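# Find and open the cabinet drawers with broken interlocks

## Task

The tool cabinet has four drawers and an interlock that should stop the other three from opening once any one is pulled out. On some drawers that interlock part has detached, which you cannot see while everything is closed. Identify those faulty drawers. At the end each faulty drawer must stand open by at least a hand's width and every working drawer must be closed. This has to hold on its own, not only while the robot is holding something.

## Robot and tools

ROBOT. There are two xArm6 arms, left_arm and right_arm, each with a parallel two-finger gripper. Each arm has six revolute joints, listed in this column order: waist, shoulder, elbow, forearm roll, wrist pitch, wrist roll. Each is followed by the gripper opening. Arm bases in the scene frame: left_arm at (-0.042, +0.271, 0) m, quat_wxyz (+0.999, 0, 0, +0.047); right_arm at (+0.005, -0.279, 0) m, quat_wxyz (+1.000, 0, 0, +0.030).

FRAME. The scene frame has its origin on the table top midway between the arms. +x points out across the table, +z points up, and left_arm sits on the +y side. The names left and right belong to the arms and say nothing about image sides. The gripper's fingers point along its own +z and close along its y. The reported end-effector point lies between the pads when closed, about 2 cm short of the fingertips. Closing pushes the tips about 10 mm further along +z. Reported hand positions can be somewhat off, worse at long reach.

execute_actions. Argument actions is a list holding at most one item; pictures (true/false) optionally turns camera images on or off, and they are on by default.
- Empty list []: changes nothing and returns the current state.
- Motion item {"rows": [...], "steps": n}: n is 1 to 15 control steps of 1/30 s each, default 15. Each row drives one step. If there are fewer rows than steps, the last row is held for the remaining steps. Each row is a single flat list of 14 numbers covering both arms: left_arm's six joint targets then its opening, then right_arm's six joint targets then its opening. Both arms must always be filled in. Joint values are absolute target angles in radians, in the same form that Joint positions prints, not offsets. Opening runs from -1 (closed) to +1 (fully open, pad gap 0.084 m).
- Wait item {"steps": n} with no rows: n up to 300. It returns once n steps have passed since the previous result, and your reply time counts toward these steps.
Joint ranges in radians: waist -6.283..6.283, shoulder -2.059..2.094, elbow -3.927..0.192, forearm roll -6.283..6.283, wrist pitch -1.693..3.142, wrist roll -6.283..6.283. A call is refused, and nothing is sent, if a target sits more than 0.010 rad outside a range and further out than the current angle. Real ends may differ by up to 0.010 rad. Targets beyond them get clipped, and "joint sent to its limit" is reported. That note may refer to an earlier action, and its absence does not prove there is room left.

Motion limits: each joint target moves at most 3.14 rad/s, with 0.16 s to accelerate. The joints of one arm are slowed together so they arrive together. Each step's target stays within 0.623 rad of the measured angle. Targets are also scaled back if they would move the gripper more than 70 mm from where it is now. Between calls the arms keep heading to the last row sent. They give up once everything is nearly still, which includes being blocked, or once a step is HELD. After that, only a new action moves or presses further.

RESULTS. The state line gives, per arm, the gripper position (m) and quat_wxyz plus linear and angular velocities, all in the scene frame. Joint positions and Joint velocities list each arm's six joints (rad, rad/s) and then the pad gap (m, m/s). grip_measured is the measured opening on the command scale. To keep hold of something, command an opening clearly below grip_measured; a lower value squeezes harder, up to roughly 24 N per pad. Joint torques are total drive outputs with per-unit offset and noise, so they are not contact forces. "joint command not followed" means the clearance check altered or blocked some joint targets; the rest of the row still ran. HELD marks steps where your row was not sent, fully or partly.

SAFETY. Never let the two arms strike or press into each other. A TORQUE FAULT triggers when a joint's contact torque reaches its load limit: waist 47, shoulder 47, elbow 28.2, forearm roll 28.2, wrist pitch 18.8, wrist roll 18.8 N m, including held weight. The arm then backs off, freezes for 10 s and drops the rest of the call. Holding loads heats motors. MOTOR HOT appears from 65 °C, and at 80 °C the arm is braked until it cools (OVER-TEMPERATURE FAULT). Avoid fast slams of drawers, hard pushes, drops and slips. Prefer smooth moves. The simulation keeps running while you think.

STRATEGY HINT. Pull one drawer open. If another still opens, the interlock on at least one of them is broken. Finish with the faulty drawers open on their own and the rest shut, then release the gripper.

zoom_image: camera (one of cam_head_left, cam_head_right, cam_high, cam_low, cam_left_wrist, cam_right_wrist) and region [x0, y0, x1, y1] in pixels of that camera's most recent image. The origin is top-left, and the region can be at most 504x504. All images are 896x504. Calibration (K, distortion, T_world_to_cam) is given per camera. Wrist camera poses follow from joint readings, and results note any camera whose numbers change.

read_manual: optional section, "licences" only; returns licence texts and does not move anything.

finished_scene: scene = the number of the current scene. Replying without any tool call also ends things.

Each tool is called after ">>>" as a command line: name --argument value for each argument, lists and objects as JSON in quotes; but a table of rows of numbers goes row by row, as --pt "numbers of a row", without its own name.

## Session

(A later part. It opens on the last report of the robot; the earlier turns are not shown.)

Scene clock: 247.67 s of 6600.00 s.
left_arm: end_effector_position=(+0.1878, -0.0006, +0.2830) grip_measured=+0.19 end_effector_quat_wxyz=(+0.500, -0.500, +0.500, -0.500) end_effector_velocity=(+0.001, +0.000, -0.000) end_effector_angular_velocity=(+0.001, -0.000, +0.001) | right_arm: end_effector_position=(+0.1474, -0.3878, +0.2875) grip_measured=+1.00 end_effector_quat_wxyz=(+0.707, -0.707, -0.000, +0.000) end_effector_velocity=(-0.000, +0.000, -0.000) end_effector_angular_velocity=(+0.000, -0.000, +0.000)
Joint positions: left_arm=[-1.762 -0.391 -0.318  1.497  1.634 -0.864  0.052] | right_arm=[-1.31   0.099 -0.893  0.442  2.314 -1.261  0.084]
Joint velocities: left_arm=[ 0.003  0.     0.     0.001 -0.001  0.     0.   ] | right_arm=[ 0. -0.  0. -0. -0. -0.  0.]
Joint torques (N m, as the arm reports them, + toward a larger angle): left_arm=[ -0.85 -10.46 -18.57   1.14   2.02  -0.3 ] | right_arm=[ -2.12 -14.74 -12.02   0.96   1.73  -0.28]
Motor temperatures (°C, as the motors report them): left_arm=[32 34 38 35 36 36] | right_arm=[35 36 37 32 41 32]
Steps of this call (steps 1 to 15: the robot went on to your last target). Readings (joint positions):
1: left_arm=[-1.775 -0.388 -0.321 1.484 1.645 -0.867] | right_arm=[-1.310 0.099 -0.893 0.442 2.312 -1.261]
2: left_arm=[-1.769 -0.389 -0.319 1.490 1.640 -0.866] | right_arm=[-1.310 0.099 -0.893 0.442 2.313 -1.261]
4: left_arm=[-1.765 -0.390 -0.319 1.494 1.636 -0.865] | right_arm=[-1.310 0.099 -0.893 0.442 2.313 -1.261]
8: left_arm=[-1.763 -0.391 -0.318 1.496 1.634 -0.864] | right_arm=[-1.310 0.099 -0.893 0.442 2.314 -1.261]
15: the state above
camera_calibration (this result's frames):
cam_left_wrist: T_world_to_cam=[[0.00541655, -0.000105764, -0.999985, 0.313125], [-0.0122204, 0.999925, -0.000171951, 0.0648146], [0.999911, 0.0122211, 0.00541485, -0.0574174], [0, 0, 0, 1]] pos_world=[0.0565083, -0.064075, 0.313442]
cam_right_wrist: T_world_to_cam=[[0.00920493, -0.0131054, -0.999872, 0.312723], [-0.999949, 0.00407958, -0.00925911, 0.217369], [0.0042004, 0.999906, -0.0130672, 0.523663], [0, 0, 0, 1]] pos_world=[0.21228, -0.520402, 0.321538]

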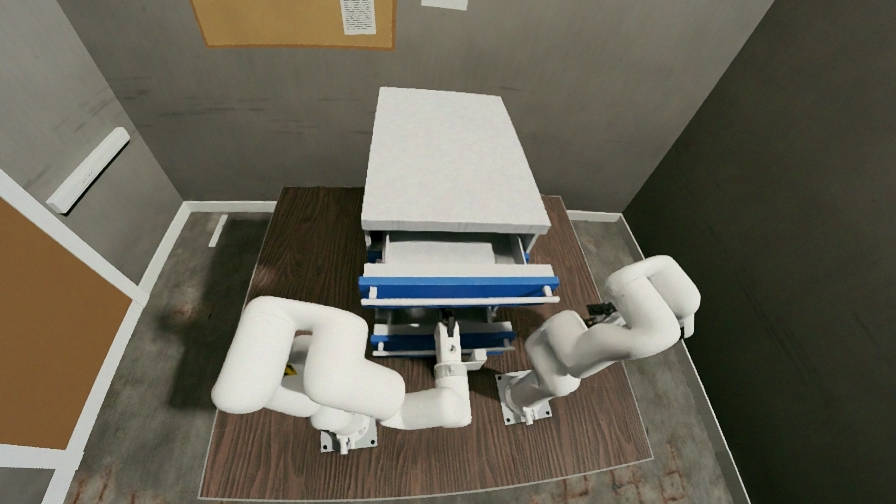

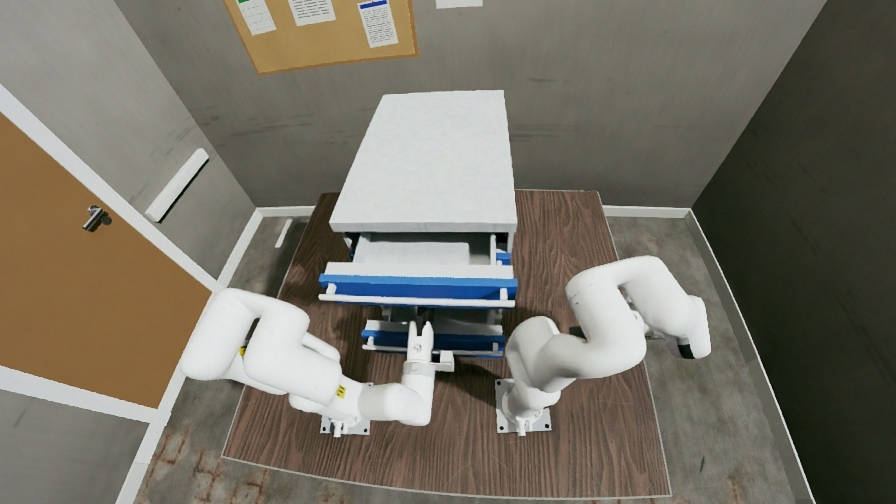

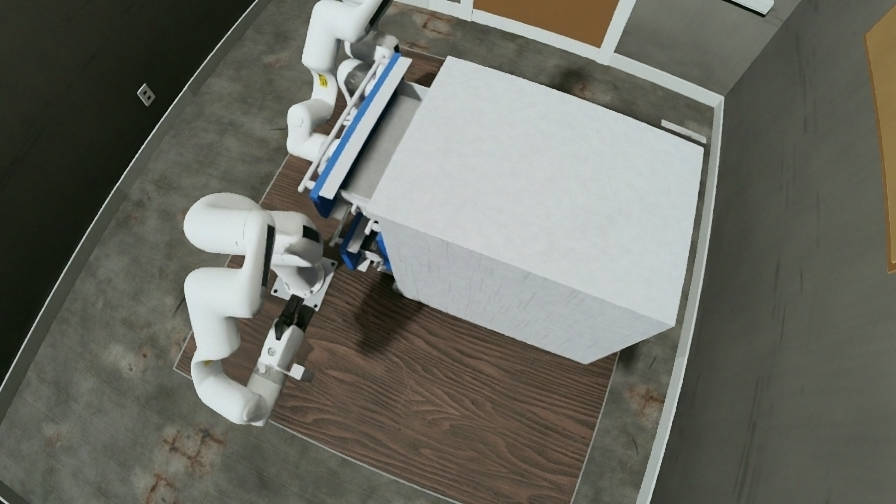

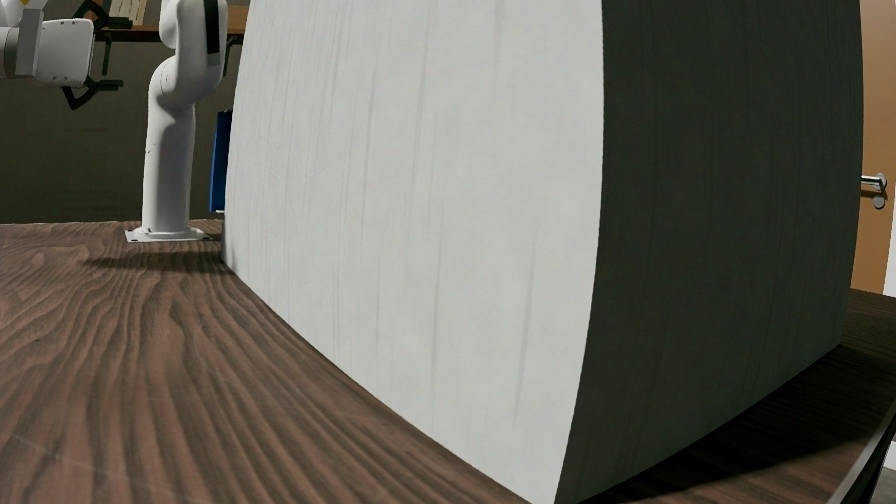

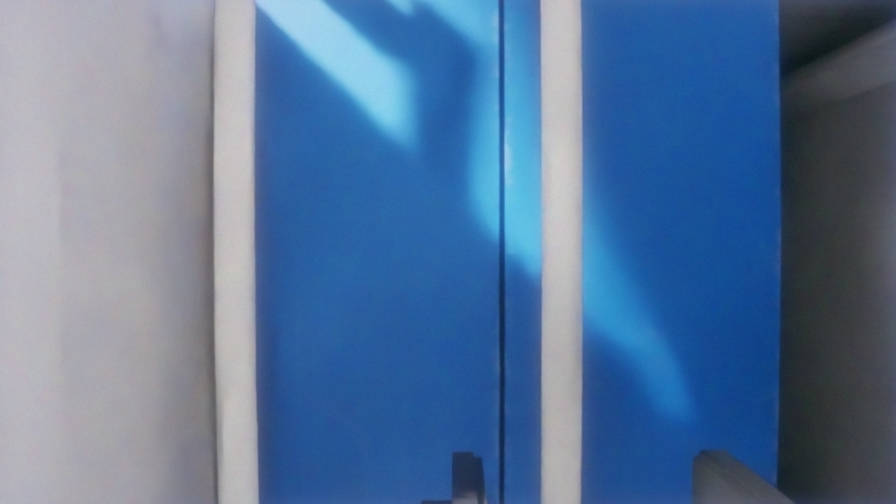

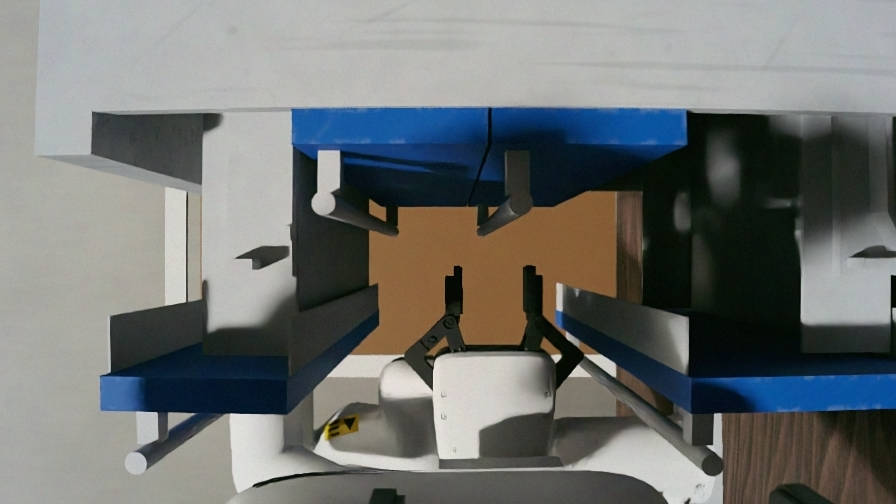

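>>> execute_actions --actions '[]'

Scene clock: 256.07 s of 6600.00 s.
left_arm: end_effector_position=(+0.1879, -0.0005, +0.2831) grip_measured=+0.19 end_effector_quat_wxyz=(+0.500, -0.500, +0.500, -0.500) end_effector_velocity=(-0.000, -0.000, -0.001) end_effector_angular_velocity=(+0.002, +0.001, -0.001) | right_arm: end_effector_position=(+0.1474, -0.3878, +0.2875) grip_measured=+1.00 end_effector_quat_wxyz=(+0.707, -0.707, -0.000, +0.000) end_effector_velocity=(+0.000, +0.000, -0.000) end_effector_angular_velocity=(-0.001, -0.001, +0.000)
Joint positions: left_arm=[-1.761 -0.391 -0.318  1.497  1.634 -0.864  0.052] | right_arm=[-1.31   0.099 -0.893  0.442  2.314 -1.261  0.084]
Joint velocities: left_arm=[-0.     0.002  0.    -0.    -0.001 -0.    -0.   ] | right_arm=[ 0.001 -0.     0.     0.    -0.002 -0.     0.   ]
Joint torques (N m, as the arm reports them, + toward a larger angle): left_arm=[ -0.97 -10.53 -18.57   1.13   2.    -0.45] | right_arm=[ -2.18 -14.81 -11.85   1.1    1.57  -0.4 ]
Motor temperatures (°C, as the motors report them): left_arm=[32 34 39 35 36 36] | right_arm=[35 36 37 32 41 32]
Steps of this call (steps 1 to 15: the robot went on to your last target; steps 16 to 90: nothing new was sent; then 5.40 s passed at rest). Readings (joint positions):
1: left_arm=[-1.762 -0.391 -0.318 1.497 1.634 -0.864] | right_arm=[-1.310 0.099 -0.893 0.442 2.314 -1.261]
2: left_arm=[-1.762 -0.391 -0.318 1.497 1.634 -0.864] | right_arm=[-1.310 0.099 -0.893 0.442 2.314 -1.261]
4: left_arm=[-1.762 -0.391 -0.318 1.497 1.634 -0.864] | right_arm=[-1.310 0.099 -0.893 0.442 2.314 -1.261]
8: left_arm=[-1.762 -0.391 -0.318 1.497 1.634 -0.864] | right_arm=[-1.310 0.099 -0.893 0.442 2.314 -1.261]
90: the state above
All arms were judged still, so your last target was given up. Only a new action makes them travel on or press farther. Fingers that are still opening or closing keep moving.
camera_calibration (this result's frames):
cam_left_wrist: T_world_to_cam=[[0.00549842, -0.000172155, -0.999985, 0.313146], [-0.0126257, 0.99992, -0.000241566, 0.0648012], [0.999905, 0.0126268, 0.00549581, -0.0575868], [0, 0, 0, 1]] pos_world=[0.0566777, -0.0640149, 0.313473]
cam_right_wrist: T_world_to_cam=[[0.00920607, -0.0130734, -0.999872, 0.312745], [-0.999949, 0.00406418, -0.00925991, 0.217361], [0.00418471, 0.999906, -0.0130353, 0.523652], [0, 0, 0, 1]] pos_world=[0.212279, -0.520397, 0.321543]

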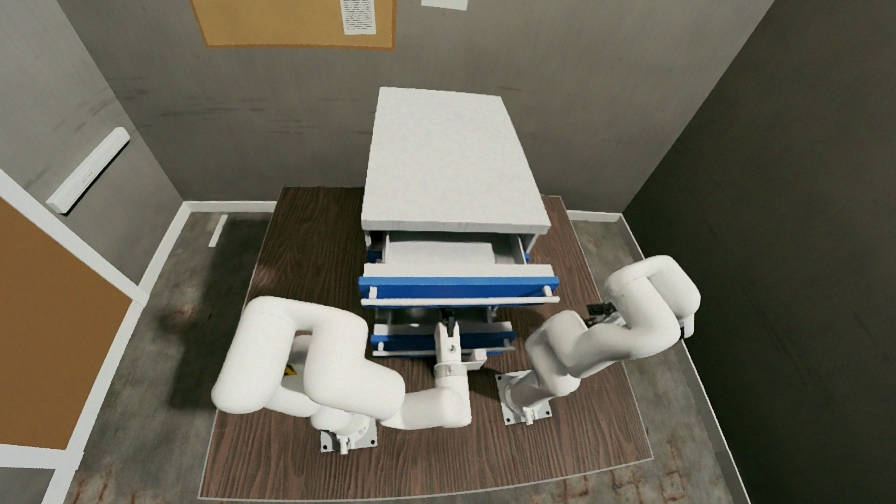

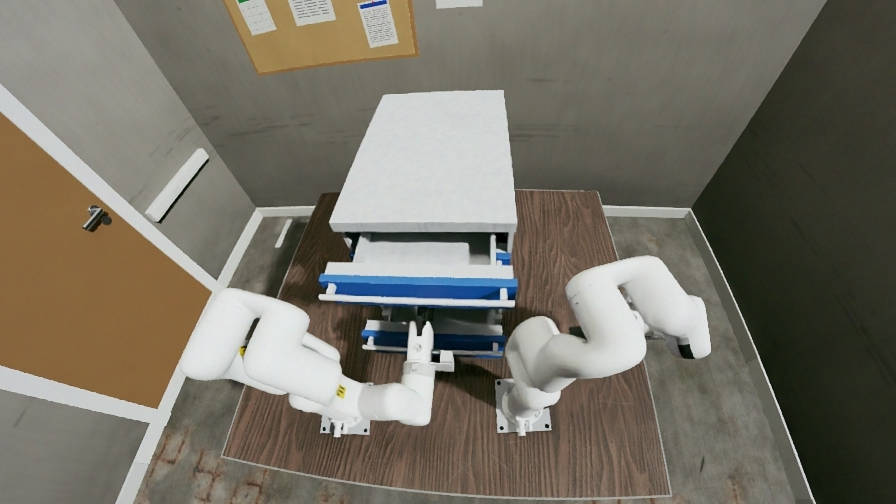

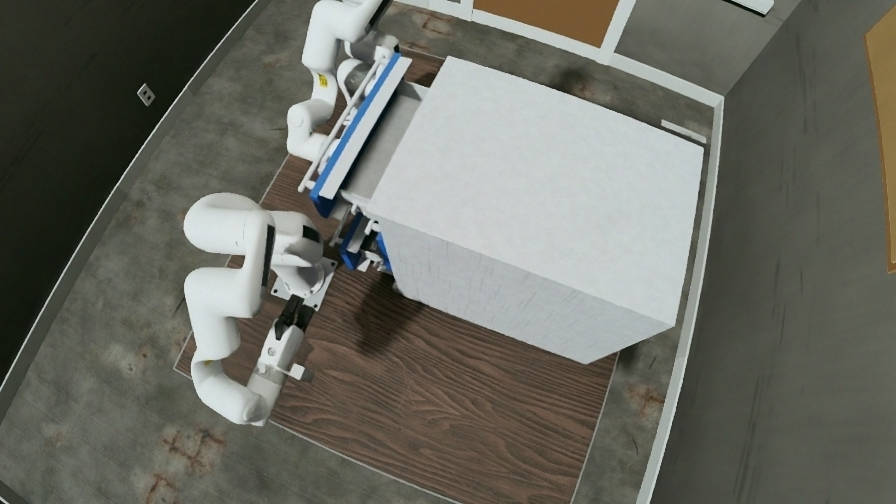

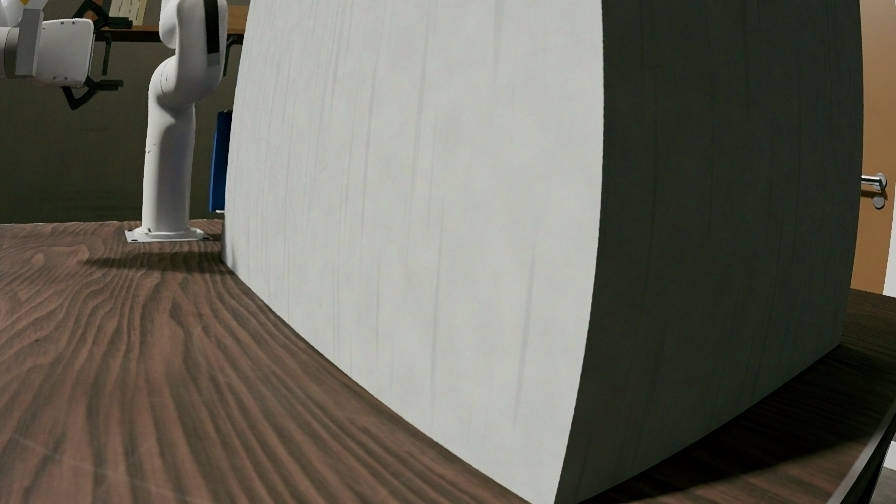

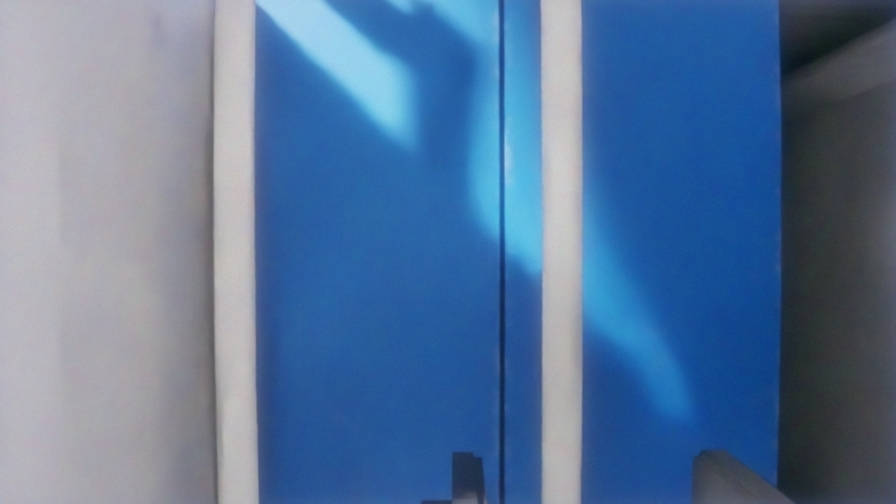

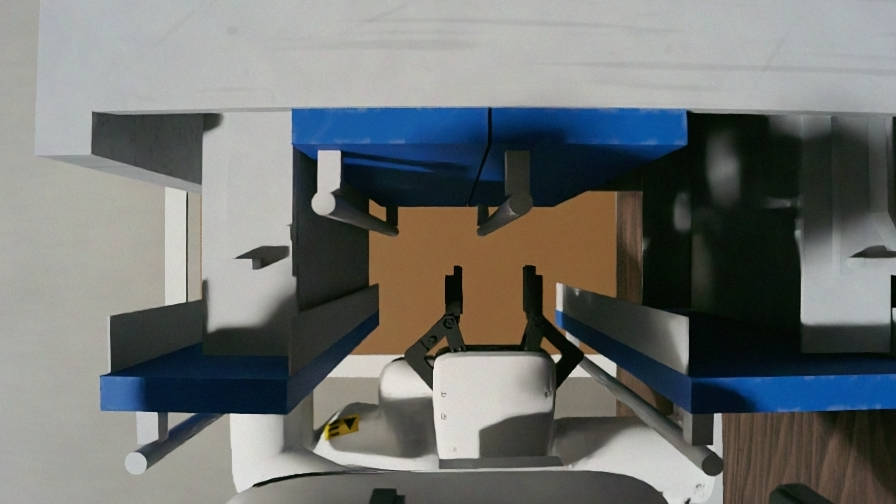

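>>> execute_actions --actions '[{"rows": [[-1.7362,-0.3910,-0.3179,1.5165,1.6172,-0.8644,0.2,-1.31,0.0992,-0.8932,0.442,2.314,-1.261,1.0],[-1.7109,-0.3909,-0.3180,1.5358,1.6007,-0.8644,0.2,-1.31,0.0992,-0.8932,0.442,2.314,-1.261,1.0],[-1.6856,-0.3908,-0.3180,1.5550,1.5843,-0.8645,0.2,-1.31,0.0992,-0.8932,0.442,2.314,-1.261,1.0],[-1.6604,-0.3907,-0.3181,1.5742,1.5679,-0.8646,0.2,-1.31,0.0992,-0.8932,0.442,2.314,-1.261,1.0],[-1.6351,-0.3906,-0.3182,1.5934,1.5514,-0.8646,0.2,-1.31,0.0992,-0.8932,0.442,2.314,-1.261,1.0],[-1.6098,-0.3905,-0.3183,1.6127,1.5350,-0.8647,0.2,-1.31,0.0992,-0.8932,0.442,2.314,-1.261,1.0],[-1.5845,-0.3904,-0.3183,1.6319,1.5185,-0.8647,0.2,-1.31,0.0992,-0.8932,0.442,2.314,-1.261,1.0],[-1.5592,-0.3903,-0.3184,1.6511,1.5021,-0.8648,0.2,-1.31,0.0992,-0.8932,0.442,2.314,-1.261,1.0]], "steps": 15}]' --pictures false

>>> execute_actions --actions '[{"rows": [[-1.5592,-0.3903,-0.3184,1.6511,1.5021,-0.8648,0.0,-1.31,0.0992,-0.8932,0.442,2.314,-1.261,1.0],[-1.5592,-0.3903,-0.3184,1.6511,1.5021,-0.8648,-0.2,-1.31,0.0992,-0.8932,0.442,2.314,-1.261,1.0],[-1.5592,-0.3903,-0.3184,1.6511,1.5021,-0.8648,-0.4,-1.31,0.0992,-0.8932,0.442,2.314,-1.261,1.0],[-1.5592,-0.3903,-0.3184,1.6511,1.5021,-0.8648,-0.55,-1.31,0.0992,-0.8932,0.442,2.314,-1.261,1.0],[-1.5592,-0.3903,-0.3184,1.6511,1.5021,-0.8648,-0.65,-1.31,0.0992,-0.8932,0.442,2.314,-1.261,1.0],[-1.5592,-0.3903,-0.3184,1.6511,1.5021,-0.8648,-0.72,-1.31,0.0992,-0.8932,0.442,2.314,-1.261,1.0],[-1.5592,-0.3903,-0.3184,1.6511,1.5021,-0.8648,-0.78,-1.31,0.0992,-0.8932,0.442,2.314,-1.261,1.0],[-1.5592,-0.3903,-0.3184,1.6511,1.5021,-0.8648,-0.85,-1.31,0.0992,-0.8932,0.442,2.314,-1.261,1.0],[-1.5592,-0.3903,-0.3184,1.6511,1.5021,-0.8648,-0.92,-1.31,0.0992,-0.8932,0.442,2.314,-1.261,1.0],[-1.5592,-0.3903,-0.3184,1.6511,1.5021,-0.8648,-1.0,-1.31,0.0992,-0.8932,0.442,2.314,-1.261,1.0]], "steps": 15}]' --pictures false

Scene clock: 261.50 s of 6600.00 s.
left_arm: end_effector_position=(+0.2322, -0.0003, +0.2830) grip_measured=+0.19 end_effector_quat_wxyz=(+0.500, -0.500, +0.500, -0.500) end_effector_velocity=(+0.008, -0.003, -0.002) end_effector_angular_velocity=(+0.004, +0.005, -0.017) | right_arm: end_effector_position=(+0.1474, -0.3878, +0.2875) grip_measured=+1.00 end_effector_quat_wxyz=(+0.707, -0.707, -0.000, +0.000) end_effector_velocity=(-0.000, +0.000, +0.000) end_effector_angular_velocity=(+0.000, +0.000, +0.001)
Joint positions: left_arm=[-1.563 -0.39  -0.318  1.648  1.505 -0.865  0.052] | right_arm=[-1.31   0.099 -0.893  0.442  2.314 -1.261  0.084]
Joint velocities: left_arm=[ 0.04   0.002 -0.001  0.04  -0.04  -0.     0.   ] | right_arm=[ 0. -0. -0. -0.  0. -0. -0.]
Joint torques (N m, as the arm reports them, + toward a larger angle): left_arm=[ -1.51 -10.77 -18.97   1.04   2.24  -0.27] | right_arm=[ -1.99 -14.52 -11.88   0.87   1.76  -0.23]
Motor temperatures (°C, as the motors report them): left_arm=[32 34 39 35 36 36] | right_arm=[35 36 37 32 41 32]
Steps of this call (steps 1 to 90: nothing new was sent; then 1.93 s passed at rest; steps 91 to 105: all 15 steps of this action). Readings (joint positions):
91: left_arm=[-1.761 -0.391 -0.318 1.498 1.633 -0.864] | right_arm=[-1.310 0.099 -0.893 0.442 2.314 -1.261]
92: left_arm=[-1.757 -0.391 -0.318 1.502 1.630 -0.864] | right_arm=[-1.310 0.099 -0.893 0.442 2.314 -1.261]
94: left_arm=[-1.733 -0.391 -0.318 1.520 1.614 -0.864] | right_arm=[-1.310 0.099 -0.893 0.442 2.314 -1.261]
98: left_arm=[-1.649 -0.391 -0.318 1.583 1.561 -0.865] | right_arm=[-1.310 0.099 -0.893 0.442 2.314 -1.261]
105: the state above

Scene clock: 262.00 s of 6600.00 s.
left_arm: end_effector_position=(+0.2328, -0.0005, +0.2832) grip_measured=-0.74 end_effector_quat_wxyz=(+0.500, -0.500, +0.500, -0.500) end_effector_velocity=(-0.000, -0.000, -0.000) end_effector_angular_velocity=(-0.001, +0.001, -0.001) | right_arm: end_effector_position=(+0.1474, -0.3878, +0.2875) grip_measured=+1.00 end_effector_quat_wxyz=(+0.707, -0.707, -0.000, +0.000) end_effector_velocity=(-0.000, +0.000, +0.000) end_effector_angular_velocity=(+0.001, +0.001, +0.000)
Joint positions: left_arm=[-1.56  -0.391 -0.319  1.651  1.502 -0.865  0.011] | right_arm=[-1.31   0.099 -0.893  0.442  2.314 -1.261  0.084]
Joint velocities: left_arm=[-0.    -0.001  0.     0.001 -0.001 -0.001 -0.   ] | right_arm=[-0.  0.  0. -0.  0.  0.  0.]
Joint torques (N m, as the arm reports them, + toward a larger angle): left_arm=[  0.13  -9.9  -18.58   1.04   1.69  -0.28] | right_arm=[ -1.87 -14.72 -12.13   0.87   1.8   -0.07]
Motor temperatures (°C, as the motors report them): left_arm=[32 34 39 35 36 36] | right_arm=[35 36 37 32 41 32]
Steps of this call (steps 1 to 15: all 15 steps of this action). Readings (joint positions):
1: left_arm=[-1.562 -0.390 -0.318 1.649 1.504 -0.865] | right_arm=[-1.310 0.099 -0.893 0.442 2.314 -1.261]
2: left_arm=[-1.561 -0.390 -0.318 1.650 1.503 -0.865] | right_arm=[-1.310 0.099 -0.893 0.442 2.314 -1.261]
4: left_arm=[-1.560 -0.390 -0.318 1.650 1.502 -0.865] | right_arm=[-1.310 0.099 -0.893 0.442 2.314 -1.261]
8: left_arm=[-1.560 -0.390 -0.318 1.651 1.502 -0.865] | right_arm=[-1.310 0.099 -0.893 0.442 2.314 -1.261]
15: the state above

>>> execute_actions --actions '[{"rows": [[-1.5655,-0.3903,-0.3184,1.6463,1.5062,-0.8648,-1.0,-1.31,0.0992,-0.8932,0.442,2.314,-1.261,1.0],[-1.5718,-0.3903,-0.3184,1.6415,1.5103,-0.8648,-1.0,-1.31,0.0992,-0.8932,0.442,2.314,-1.261,1.0],[-1.5782,-0.3904,-0.3183,1.6367,1.5144,-0.8647,-1.0,-1.31,0.0992,-0.8932,0.442,2.314,-1.261,1.0],[-1.5845,-0.3904,-0.3183,1.6319,1.5185,-0.8647,-1.0,-1.31,0.0992,-0.8932,0.442,2.314,-1.261,1.0],[-1.5908,-0.3904,-0.3183,1.6271,1.5226,-0.8647,-1.0,-1.31,0.0992,-0.8932,0.442,2.314,-1.261,1.0],[-1.5971,-0.3905,-0.3183,1.6223,1.5268,-0.8647,-1.0,-1.31,0.0992,-0.8932,0.442,2.314,-1.261,1.0],[-1.6035,-0.3905,-0.3183,1.6175,1.5309,-0.8647,-1.0,-1.31,0.0992,-0.8932,0.442,2.314,-1.261,1.0],[-1.6098,-0.3905,-0.3183,1.6127,1.5350,-0.8647,-1.0,-1.31,0.0992,-0.8932,0.442,2.314,-1.261,1.0],[-1.6161,-0.3905,-0.3182,1.6079,1.5391,-0.8647,-1.0,-1.31,0.0992,-0.8932,0.442,2.314,-1.261,1.0],[-1.6224,-0.3906,-0.3182,1.6030,1.5432,-0.8646,-1.0,-1.31,0.0992,-0.8932,0.442,2.314,-1.261,1.0]], "steps": 15}]'

Scene clock: 266.37 s of 6600.00 s.
left_arm: end_effector_position=(+0.2203, -0.0001, +0.2830) grip_measured=-0.74 end_effector_quat_wxyz=(+0.501, -0.501, +0.498, -0.499) end_effector_velocity=(-0.009, -0.001, -0.000) end_effector_angular_velocity=(-0.001, +0.001, -0.005) | right_arm: end_effector_position=(+0.1474, -0.3878, +0.2875) grip_measured=+1.00 end_effector_quat_wxyz=(+0.707, -0.707, -0.000, +0.000) end_effector_velocity=(-0.000, -0.000, -0.000) end_effector_angular_velocity=(-0.001, +0.000, +0.000)
Joint positions: left_arm=[-1.617 -0.39  -0.317  1.604  1.543 -0.865  0.011] | right_arm=[-1.31   0.099 -0.893  0.442  2.314 -1.261  0.084]
Joint velocities: left_arm=[-0.041 -0.003  0.003 -0.028  0.023  0.    -0.   ] | right_arm=[ 0.    -0.    -0.001 -0.    -0.     0.    -0.   ]
Joint torques (N m, as the arm reports them, + toward a larger angle): left_arm=[-12.9  -10.42 -18.64   1.45  -0.49  -0.4 ] | right_arm=[ -2.2  -14.89 -11.86   0.88   1.69  -0.4 ]
Motor temperatures (°C, as the motors report them): left_arm=[32 34 39 35 36 36] | right_arm=[35 36 37 32 41 32]
Steps of this call (steps 1 to 15: the robot went on to your last target; steps 16 to 90: nothing new was sent; then 0.87 s passed at rest; steps 91 to 105: all 15 steps of this action). Readings (joint positions):
91: left_arm=[-1.559 -0.390 -0.318 1.651 1.502 -0.865] | right_arm=[-1.310 0.099 -0.893 0.442 2.314 -1.261]
92: left_arm=[-1.560 -0.390 -0.319 1.650 1.503 -0.865] | right_arm=[-1.310 0.099 -0.893 0.442 2.314 -1.261]
94: left_arm=[-1.566 -0.390 -0.319 1.645 1.507 -0.865] | right_arm=[-1.310 0.099 -0.893 0.442 2.314 -1.261]
98: left_arm=[-1.587 -0.390 -0.318 1.628 1.522 -0.865] | right_arm=[-1.310 0.099 -0.893 0.442 2.314 -1.261]
105: the state above
camera_calibration (this result's frames):
cam_left_wrist: T_world_to_cam=[[0.00640183, -0.00103165, -0.999979, 0.312708], [-0.0171357, 0.999853, -0.00114122, 0.0660841], [0.999833, 0.0171427, 0.0063832, -0.0901958], [0, 0, 0, 1]] pos_world=[0.0893112, -0.0642056, 0.313353]
cam_right_wrist: T_world_to_cam=[[0.0092062, -0.0130735, -0.999872, 0.312745], [-0.999949, 0.00406426, -0.00926005, 0.217361], [0.0041848, 0.999906, -0.0130354, 0.523652], [0, 0, 0, 1]] pos_world=[0.212279, -0.520397, 0.321543]

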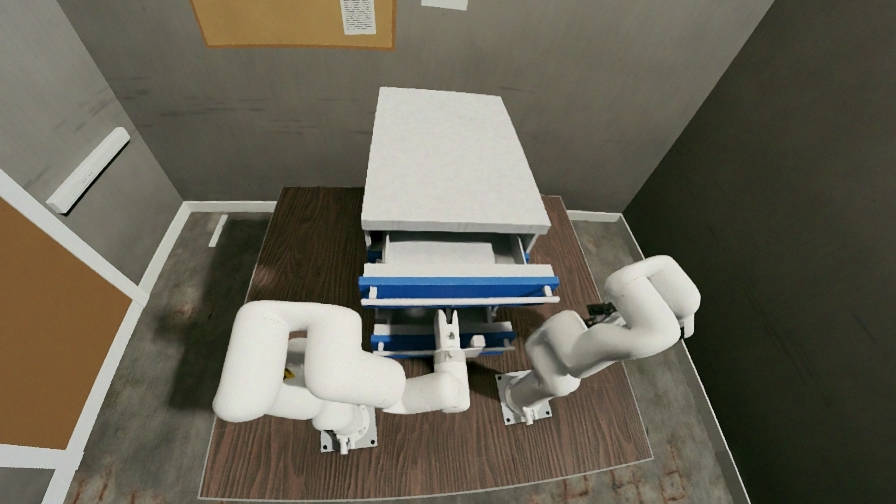

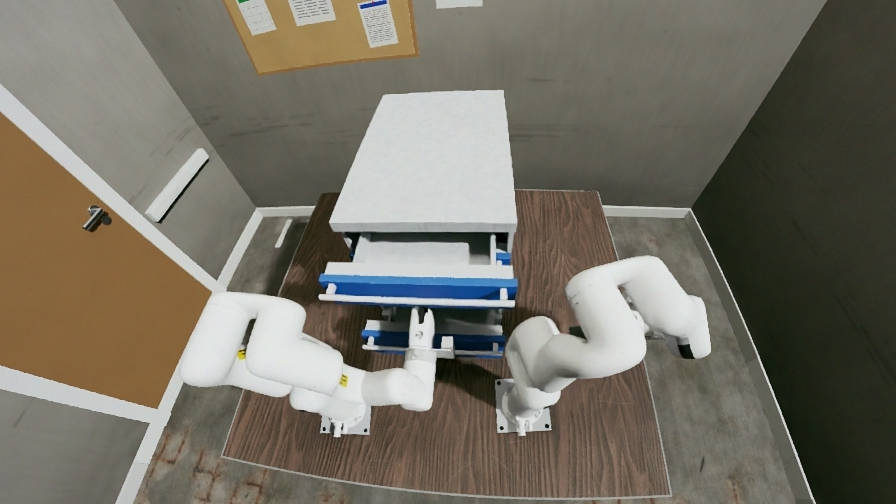

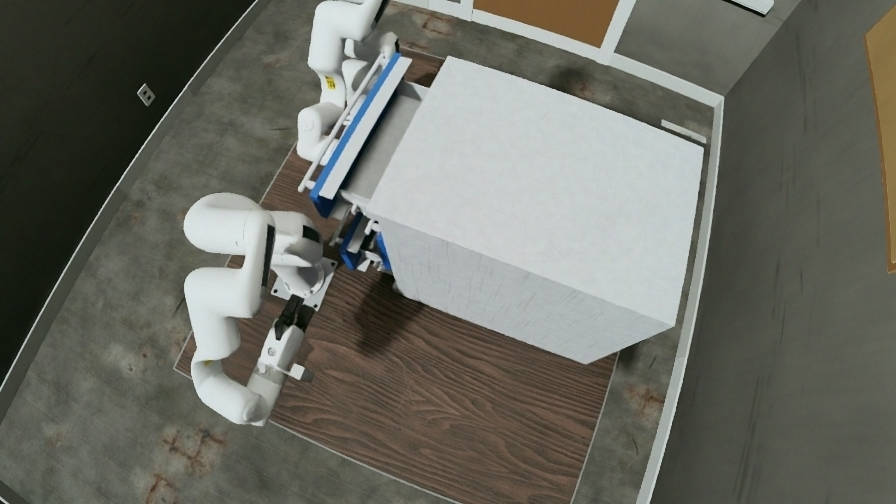

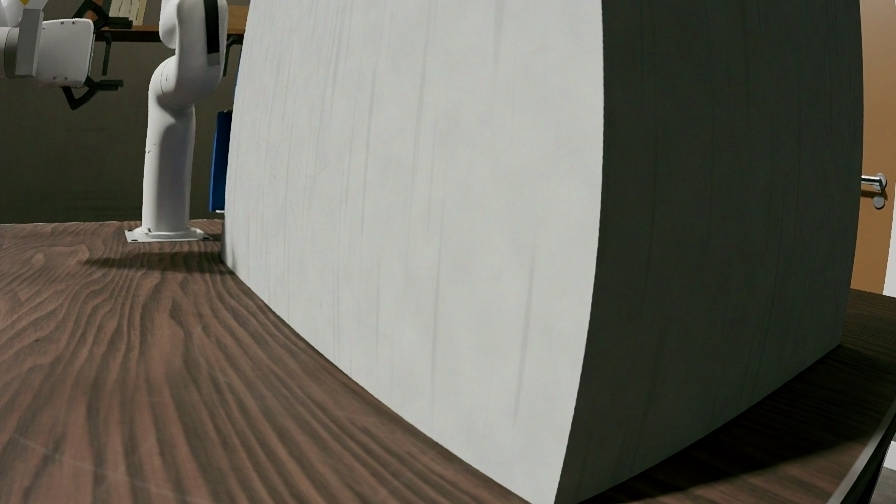

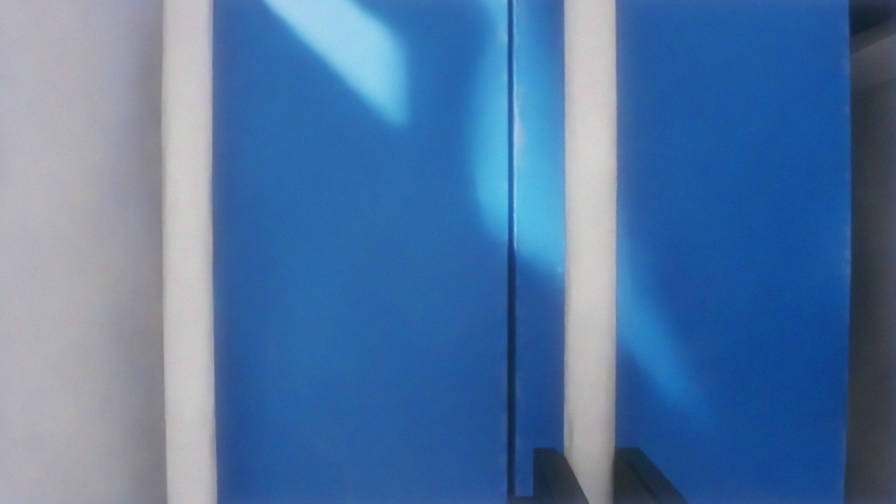

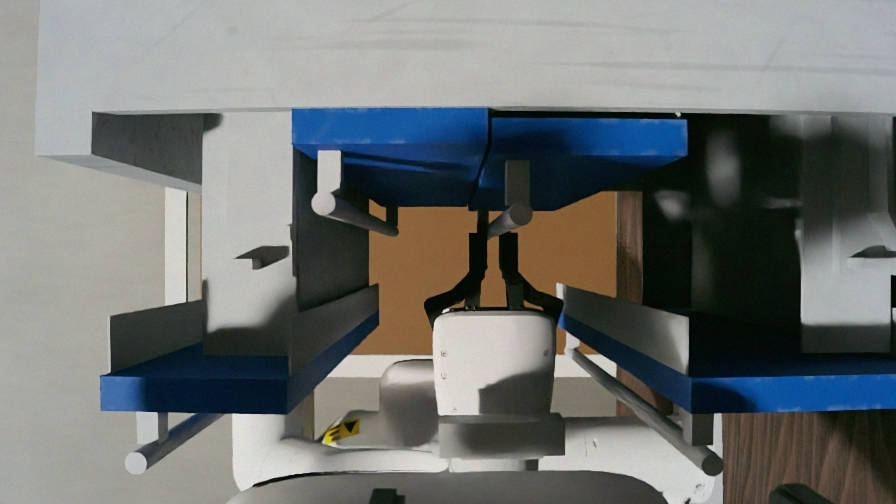

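>>> execute_actions --actions '[{"rows": [[-1.6161,-0.3905,-0.3182,1.6079,1.5391,-0.8647,-1.0,-1.31,0.0992,-0.8932,0.442,2.314,-1.261,1.0],[-1.6098,-0.3905,-0.3183,1.6127,1.5350,-0.8647,-1.0,-1.31,0.0992,-0.8932,0.442,2.314,-1.261,1.0],[-1.6035,-0.3905,-0.3183,1.6175,1.5309,-0.8647,-1.0,-1.31,0.0992,-0.8932,0.442,2.314,-1.261,1.0],[-1.5971,-0.3905,-0.3183,1.6223,1.5268,-0.8647,-1.0,-1.31,0.0992,-0.8932,0.442,2.314,-1.261,1.0],[-1.5971,-0.3905,-0.3183,1.6223,1.5268,-0.8647,-1.0,-1.31,0.0992,-0.8932,0.442,2.314,-1.261,1.0],[-1.5971,-0.3905,-0.3183,1.6223,1.5268,-0.8647,-1.0,-1.31,0.0992,-0.8932,0.442,2.314,-1.261,1.0],[-1.5971,-0.3905,-0.3183,1.6223,1.5268,-0.8647,-1.0,-1.31,0.0992,-0.8932,0.442,2.314,-1.261,1.0],[-1.5971,-0.3905,-0.3183,1.6223,1.5268,-0.8647,-1.0,-1.31,0.0992,-0.8932,0.442,2.314,-1.261,1.0],[-1.5971,-0.3905,-0.3183,1.6223,1.5268,-0.8647,-0.7,-1.31,0.0992,-0.8932,0.442,2.314,-1.261,1.0],[-1.5971,-0.3905,-0.3183,1.6223,1.5268,-0.8647,-0.4,-1.31,0.0992,-0.8932,0.442,2.314,-1.261,1.0],[-1.5971,-0.3905,-0.3183,1.6223,1.5268,-0.8647,-0.1,-1.31,0.0992,-0.8932,0.442,2.314,-1.261,1.0],[-1.5971,-0.3905,-0.3183,1.6223,1.5268,-0.8647,0.2,-1.31,0.0992,-0.8932,0.442,2.314,-1.261,1.0]], "steps": 15}]' --pictures false

>>> execute_actions --actions '[{"rows": [[-1.6351,-0.3906,-0.3182,1.5934,1.5514,-0.8646,0.2,-1.31,0.0992,-0.8932,0.442,2.314,-1.261,1.0],[-1.6856,-0.3908,-0.3180,1.5550,1.5843,-0.8645,0.2,-1.31,0.0992,-0.8932,0.442,2.314,-1.261,1.0],[-1.7615,-0.3911,-0.3178,1.4973,1.6336,-0.8643,0.2,-1.31,0.0992,-0.8932,0.442,2.314,-1.261,1.0],[-1.8259,-0.3787,-0.3291,1.4474,1.6748,-0.8717,0.2,-1.31,0.0992,-0.8932,0.442,2.314,-1.261,1.0],[-1.8902,-0.3662,-0.3403,1.3974,1.7160,-0.8790,0.2,-1.31,0.0992,-0.8932,0.442,2.314,-1.261,1.0],[-1.9546,-0.3538,-0.3516,1.3475,1.7572,-0.8864,0.2,-1.31,0.0992,-0.8932,0.442,2.314,-1.261,1.0],[-2.0114,-0.3315,-0.3727,1.3013,1.7920,-0.8984,0.2,-1.31,0.0992,-0.8932,0.442,2.314,-1.261,1.0],[-2.0681,-0.3093,-0.3938,1.2552,1.8268,-0.9105,0.2,-1.31,0.0992,-0.8932,0.442,2.314,-1.261,1.0],[-2.1249,-0.2870,-0.4149,1.2090,1.8616,-0.9225,0.2,-1.31,0.0992,-0.8932,0.442,2.314,-1.261,1.0],[-2.1766,-0.2570,-0.4433,1.1673,1.8917,-0.9390,0.2,-1.31,0.0992,-0.8932,0.442,2.314,-1.261,1.0],[-2.2283,-0.2270,-0.4716,1.1257,1.9219,-0.9555,0.2,-1.31,0.0992,-0.8932,0.442,2.314,-1.261,1.0],[-2.28,-0.197,-0.50,1.084,1.952,-0.972,0.2,-1.31,0.0992,-0.8932,0.442,2.314,-1.261,1.0]], "steps": 15}]' --pictures false

>>> execute_actions --actions '[{"rows": [[-2.28,-0.197,-0.50,1.084,1.952,-0.972,0.2,-1.31,0.0992,-0.8932,0.442,2.314,-1.261,1.0],[-2.28,-0.197,-0.50,1.084,1.952,-0.972,0.2,-1.31,0.0992,-0.8932,0.442,2.314,-1.261,1.0],[-2.275,-0.156,-0.502,1.078,1.930,-1.006,0.2,-1.31,0.0992,-0.8932,0.442,2.314,-1.261,1.0],[-2.27,-0.1155,-0.504,1.072,1.908,-1.039,0.2,-1.31,0.0992,-0.8932,0.442,2.314,-1.261,1.0],[-2.265,-0.075,-0.506,1.066,1.886,-1.073,0.2,-1.31,0.0992,-0.8932,0.442,2.314,-1.261,1.0],[-2.26,-0.034,-0.508,1.0595,1.8645,-1.1065,0.2,-1.31,0.0992,-0.8932,0.442,2.314,-1.261,1.0],[-2.255,0.007,-0.51,1.053,1.843,-1.14,0.2,-1.31,0.0992,-0.8932,0.442,2.314,-1.261,1.0],[-2.25,0.0475,-0.512,1.047,1.821,-1.174,0.2,-1.31,0.0992,-0.8932,0.442,2.314,-1.261,1.0],[-2.245,0.088,-0.514,1.041,1.799,-1.207,0.2,-1.31,0.0992,-0.8932,0.442,2.314,-1.261,1.0],[-2.24,0.129,-0.516,1.035,1.777,-1.241,0.2,-1.31,0.0992,-0.8932,0.442,2.314,-1.261,1.0]], "steps": 15}]'

Scene clock: 276.73 s of 6600.00 s.
left_arm: end_effector_position=(+0.2229, -0.0054, +0.2845) grip_measured=+0.05 end_effector_quat_wxyz=(+0.495, -0.499, +0.501, -0.504) end_effector_velocity=(+0.006, +0.020, -0.011) end_effector_angular_velocity=(+0.034, -0.002, +0.043) | right_arm: end_effector_position=(+0.1474, -0.3878, +0.2875) grip_measured=+1.00 end_effector_quat_wxyz=(+0.707, -0.707, -0.000, +0.000) end_effector_velocity=(-0.000, -0.000, +0.000) end_effector_angular_velocity=(-0.002, +0.000, +0.001)
Joint positions: left_arm=[-1.602 -0.39  -0.324  1.626  1.521 -0.865  0.046] | right_arm=[-1.31   0.099 -0.893  0.442  2.314 -1.261  0.084]
Joint velocities: left_arm=[ 0.019  0.001  0.033 -0.015  0.019  0.     0.166] | right_arm=[ 0.    -0.    -0.002 -0.001  0.     0.     0.   ]
Joint torques (N m, as the arm reports them, + toward a larger angle): left_arm=[ -1.17 -10.61 -18.77   1.28   2.    -0.3 ] | right_arm=[ -2.03 -15.28 -12.02   1.04   1.71  -0.22]
Motor temperatures (°C, as the motors report them): left_arm=[32 34 41 35 36 36] | right_arm=[35 36 37 32 41 32]
Steps of this call (steps 1 to 15: the robot went on to your last target; steps 16 to 90: nothing new was sent; then 6.87 s passed at rest; steps 91 to 105: all 15 steps of this action). Readings (joint positions):
91: left_arm=[-1.622 -0.391 -0.318 1.603 1.544 -0.865] | right_arm=[-1.310 0.099 -0.893 0.442 2.314 -1.261]
92: left_arm=[-1.621 -0.391 -0.318 1.604 1.544 -0.865] | right_arm=[-1.310 0.099 -0.893 0.442 2.314 -1.261]
94: left_arm=[-1.617 -0.391 -0.317 1.608 1.540 -0.865] | right_arm=[-1.310 0.099 -0.893 0.442 2.314 -1.261]
98: left_arm=[-1.603 -0.391 -0.318 1.618 1.531 -0.865] | right_arm=[-1.310 0.099 -0.893 0.442 2.314 -1.261]
105: the state above

Scene clock: 277.23 s of 6600.00 s.
left_arm: end_effector_position=(+0.0818, -0.0044, +0.2825) grip_measured=+0.19 end_effector_quat_wxyz=(+0.496, -0.501, +0.499, -0.503) end_effector_velocity=(-0.367, +0.021, -0.003) end_effector_angular_velocity=(+0.018, -0.044, -0.055) | right_arm: end_effector_position=(+0.1474, -0.3878, +0.2875) grip_measured=+1.00 end_effector_quat_wxyz=(+0.707, -0.707, -0.000, +0.000) end_effector_velocity=(-0.000, +0.000, +0.000) end_effector_angular_velocity=(+0.001, +0.000, +0.000)
Joint positions: left_arm=[-2.173 -0.249 -0.451  1.172  1.886 -0.943  0.052] | right_arm=[-1.31   0.099 -0.893  0.442  2.314 -1.261  0.084]
Joint velocities: left_arm=[-1.252  0.604 -0.569 -0.997  0.733 -0.322  0.   ] | right_arm=[-0.    -0.     0.001 -0.     0.001 -0.    -0.   ]
Joint torques (N m, as the arm reports them, + toward a larger angle): left_arm=[  5.9  -15.61 -14.84   1.79   2.09  -0.4 ] | right_arm=[ -2.17 -14.65 -11.94   0.93   1.85  -0.29]
Motor temperatures (°C, as the motors report them): left_arm=[32 34 41 35 36 36] | right_arm=[35 36 37 32 41 32]
Steps of this call (steps 1 to 15: all 15 steps of this action). Readings (joint positions):
1: left_arm=[-1.601 -0.390 -0.323 1.625 1.522 -0.865] | right_arm=[-1.310 0.099 -0.893 0.442 2.314 -1.261]
2: left_arm=[-1.606 -0.390 -0.322 1.620 1.528 -0.865] | right_arm=[-1.310 0.099 -0.893 0.442 2.314 -1.261]
4: left_arm=[-1.645 -0.390 -0.320 1.588 1.556 -0.865] | right_arm=[-1.310 0.099 -0.893 0.442 2.314 -1.261]
8: left_arm=[-1.821 -0.375 -0.333 1.451 1.670 -0.874] | right_arm=[-1.310 0.099 -0.893 0.442 2.314 -1.261]
15: the state above

Scene clock: 277.73 s of 6600.00 s.
left_arm: end_effector_position=(+0.0518, +0.0010, +0.1876) grip_measured=+0.19 end_effector_quat_wxyz=(+0.501, -0.496, +0.501, -0.501) end_effector_velocity=(+0.006, +0.016, -0.093) end_effector_angular_velocity=(-0.009, +0.016, +0.020) | right_arm: end_effector_position=(+0.1474, -0.3878, +0.2875) grip_measured=+1.00 end_effector_quat_wxyz=(+0.707, -0.707, -0.000, +0.000) end_effector_velocity=(+0.000, -0.000, -0.000) end_effector_angular_velocity=(-0.002, -0.000, -0.000)
Joint positions: left_arm=[-2.241  0.114 -0.512  1.038  1.787 -1.225  0.052] | right_arm=[-1.31   0.099 -0.893  0.442  2.314 -1.261  0.084]
Joint velocities: left_arm=[ 0.031  0.298 -0.019 -0.048 -0.16  -0.254  0.   ] | right_arm=[ 0.     0.    -0.001 -0.    -0.002 -0.001  0.   ]
Joint torques (N m, as the arm reports them, + toward a larger angle): left_arm=[ -1.8  -26.7  -14.89   0.98   2.75   0.13] | right_arm=[ -1.89 -14.61 -11.8    1.06   1.69  -0.42]
Motor temperatures (°C, as the motors report them): left_arm=[32 34 41 35 36 36] | right_arm=[35 36 37 32 41 32]
Steps of this call (steps 1 to 15: all 15 steps of this action). Readings (joint positions):
1: left_arm=[-2.211 -0.231 -0.469 1.142 1.908 -0.953] | right_arm=[-1.310 0.099 -0.893 0.442 2.314 -1.261]
2: left_arm=[-2.240 -0.216 -0.482 1.119 1.925 -0.960] | right_arm=[-1.310 0.099 -0.893 0.442 2.314 -1.261]
4: left_arm=[-2.267 -0.196 -0.495 1.095 1.938 -0.975] | right_arm=[-1.310 0.099 -0.893 0.442 2.314 -1.261]
8: left_arm=[-2.264 -0.099 -0.504 1.072 1.896 -1.055] | right_arm=[-1.310 0.099 -0.893 0.442 2.314 -1.261]
15: the state above
camera_calibration (this result's frames):
cam_left_wrist: T_world_to_cam=[[0.0105225, 0.00495992, -0.999932, 0.218177], [-0.00776556, 0.999958, 0.00487833, 0.0603234], [0.999914, 0.0077137, 0.0105606, 0.0780823], [0, 0, 0, 1]] pos_world=[-0.0799029, -0.0620053, 0.217044]
cam_right_wrist: T_world_to_cam=[[0.00920614, -0.0130734, -0.999872, 0.312745], [-0.999949, 0.00406422, -0.00925999, 0.217361], [0.00418476, 0.999906, -0.0130353, 0.523652], [0, 0, 0, 1]] pos_world=[0.212279, -0.520397, 0.321543]

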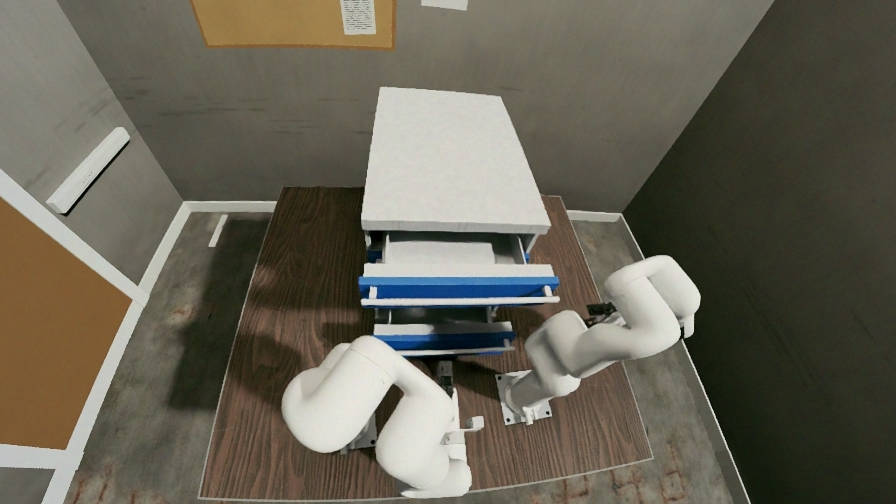

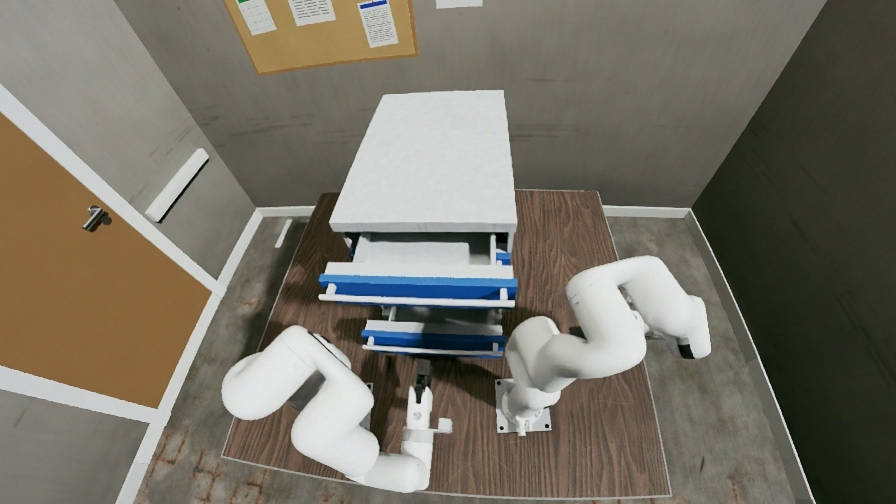

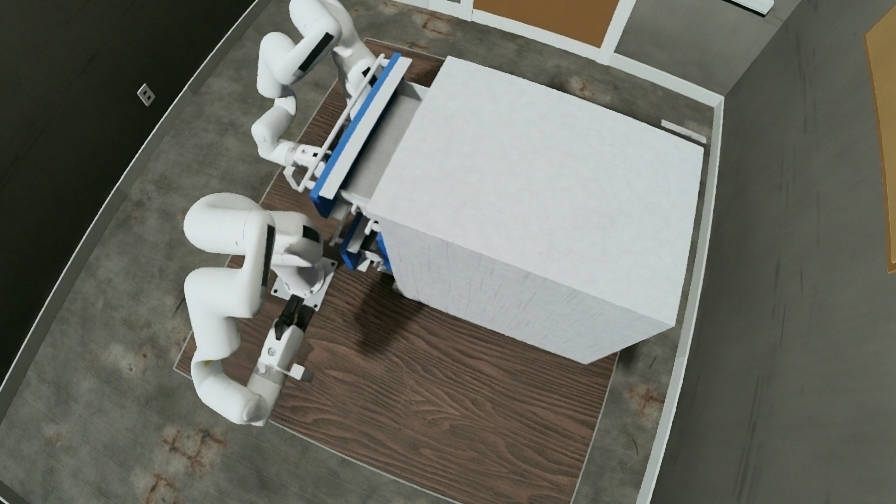

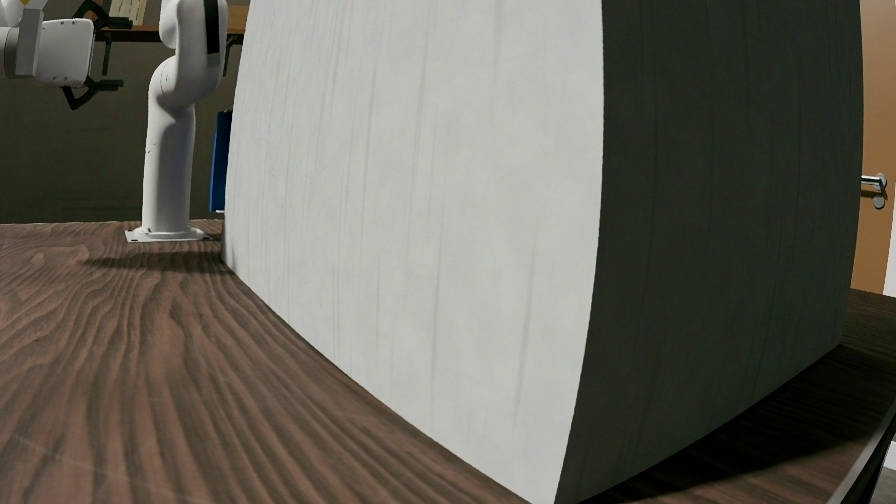

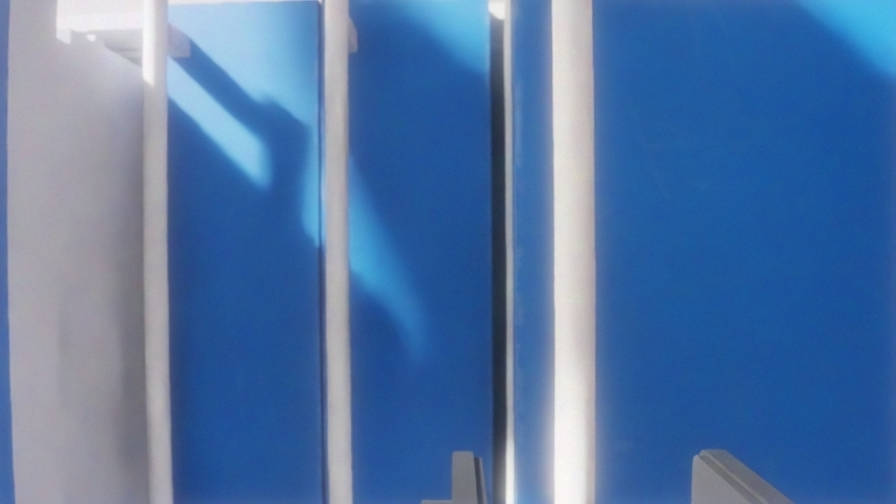

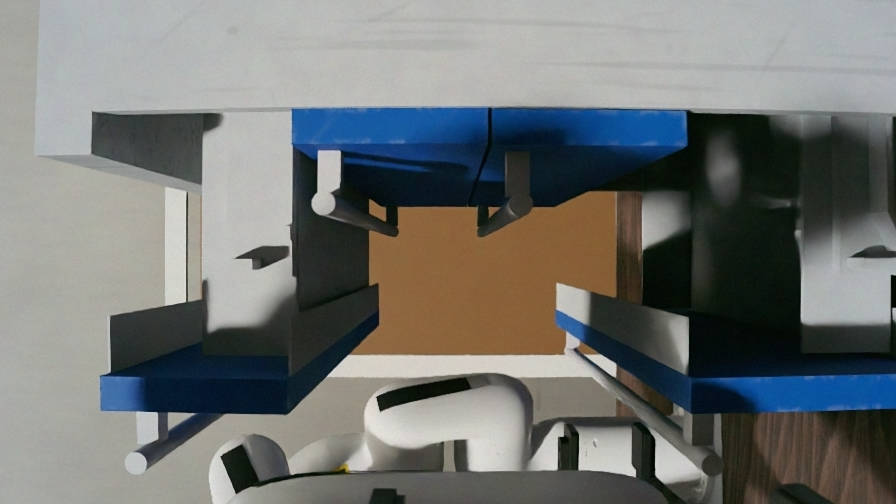

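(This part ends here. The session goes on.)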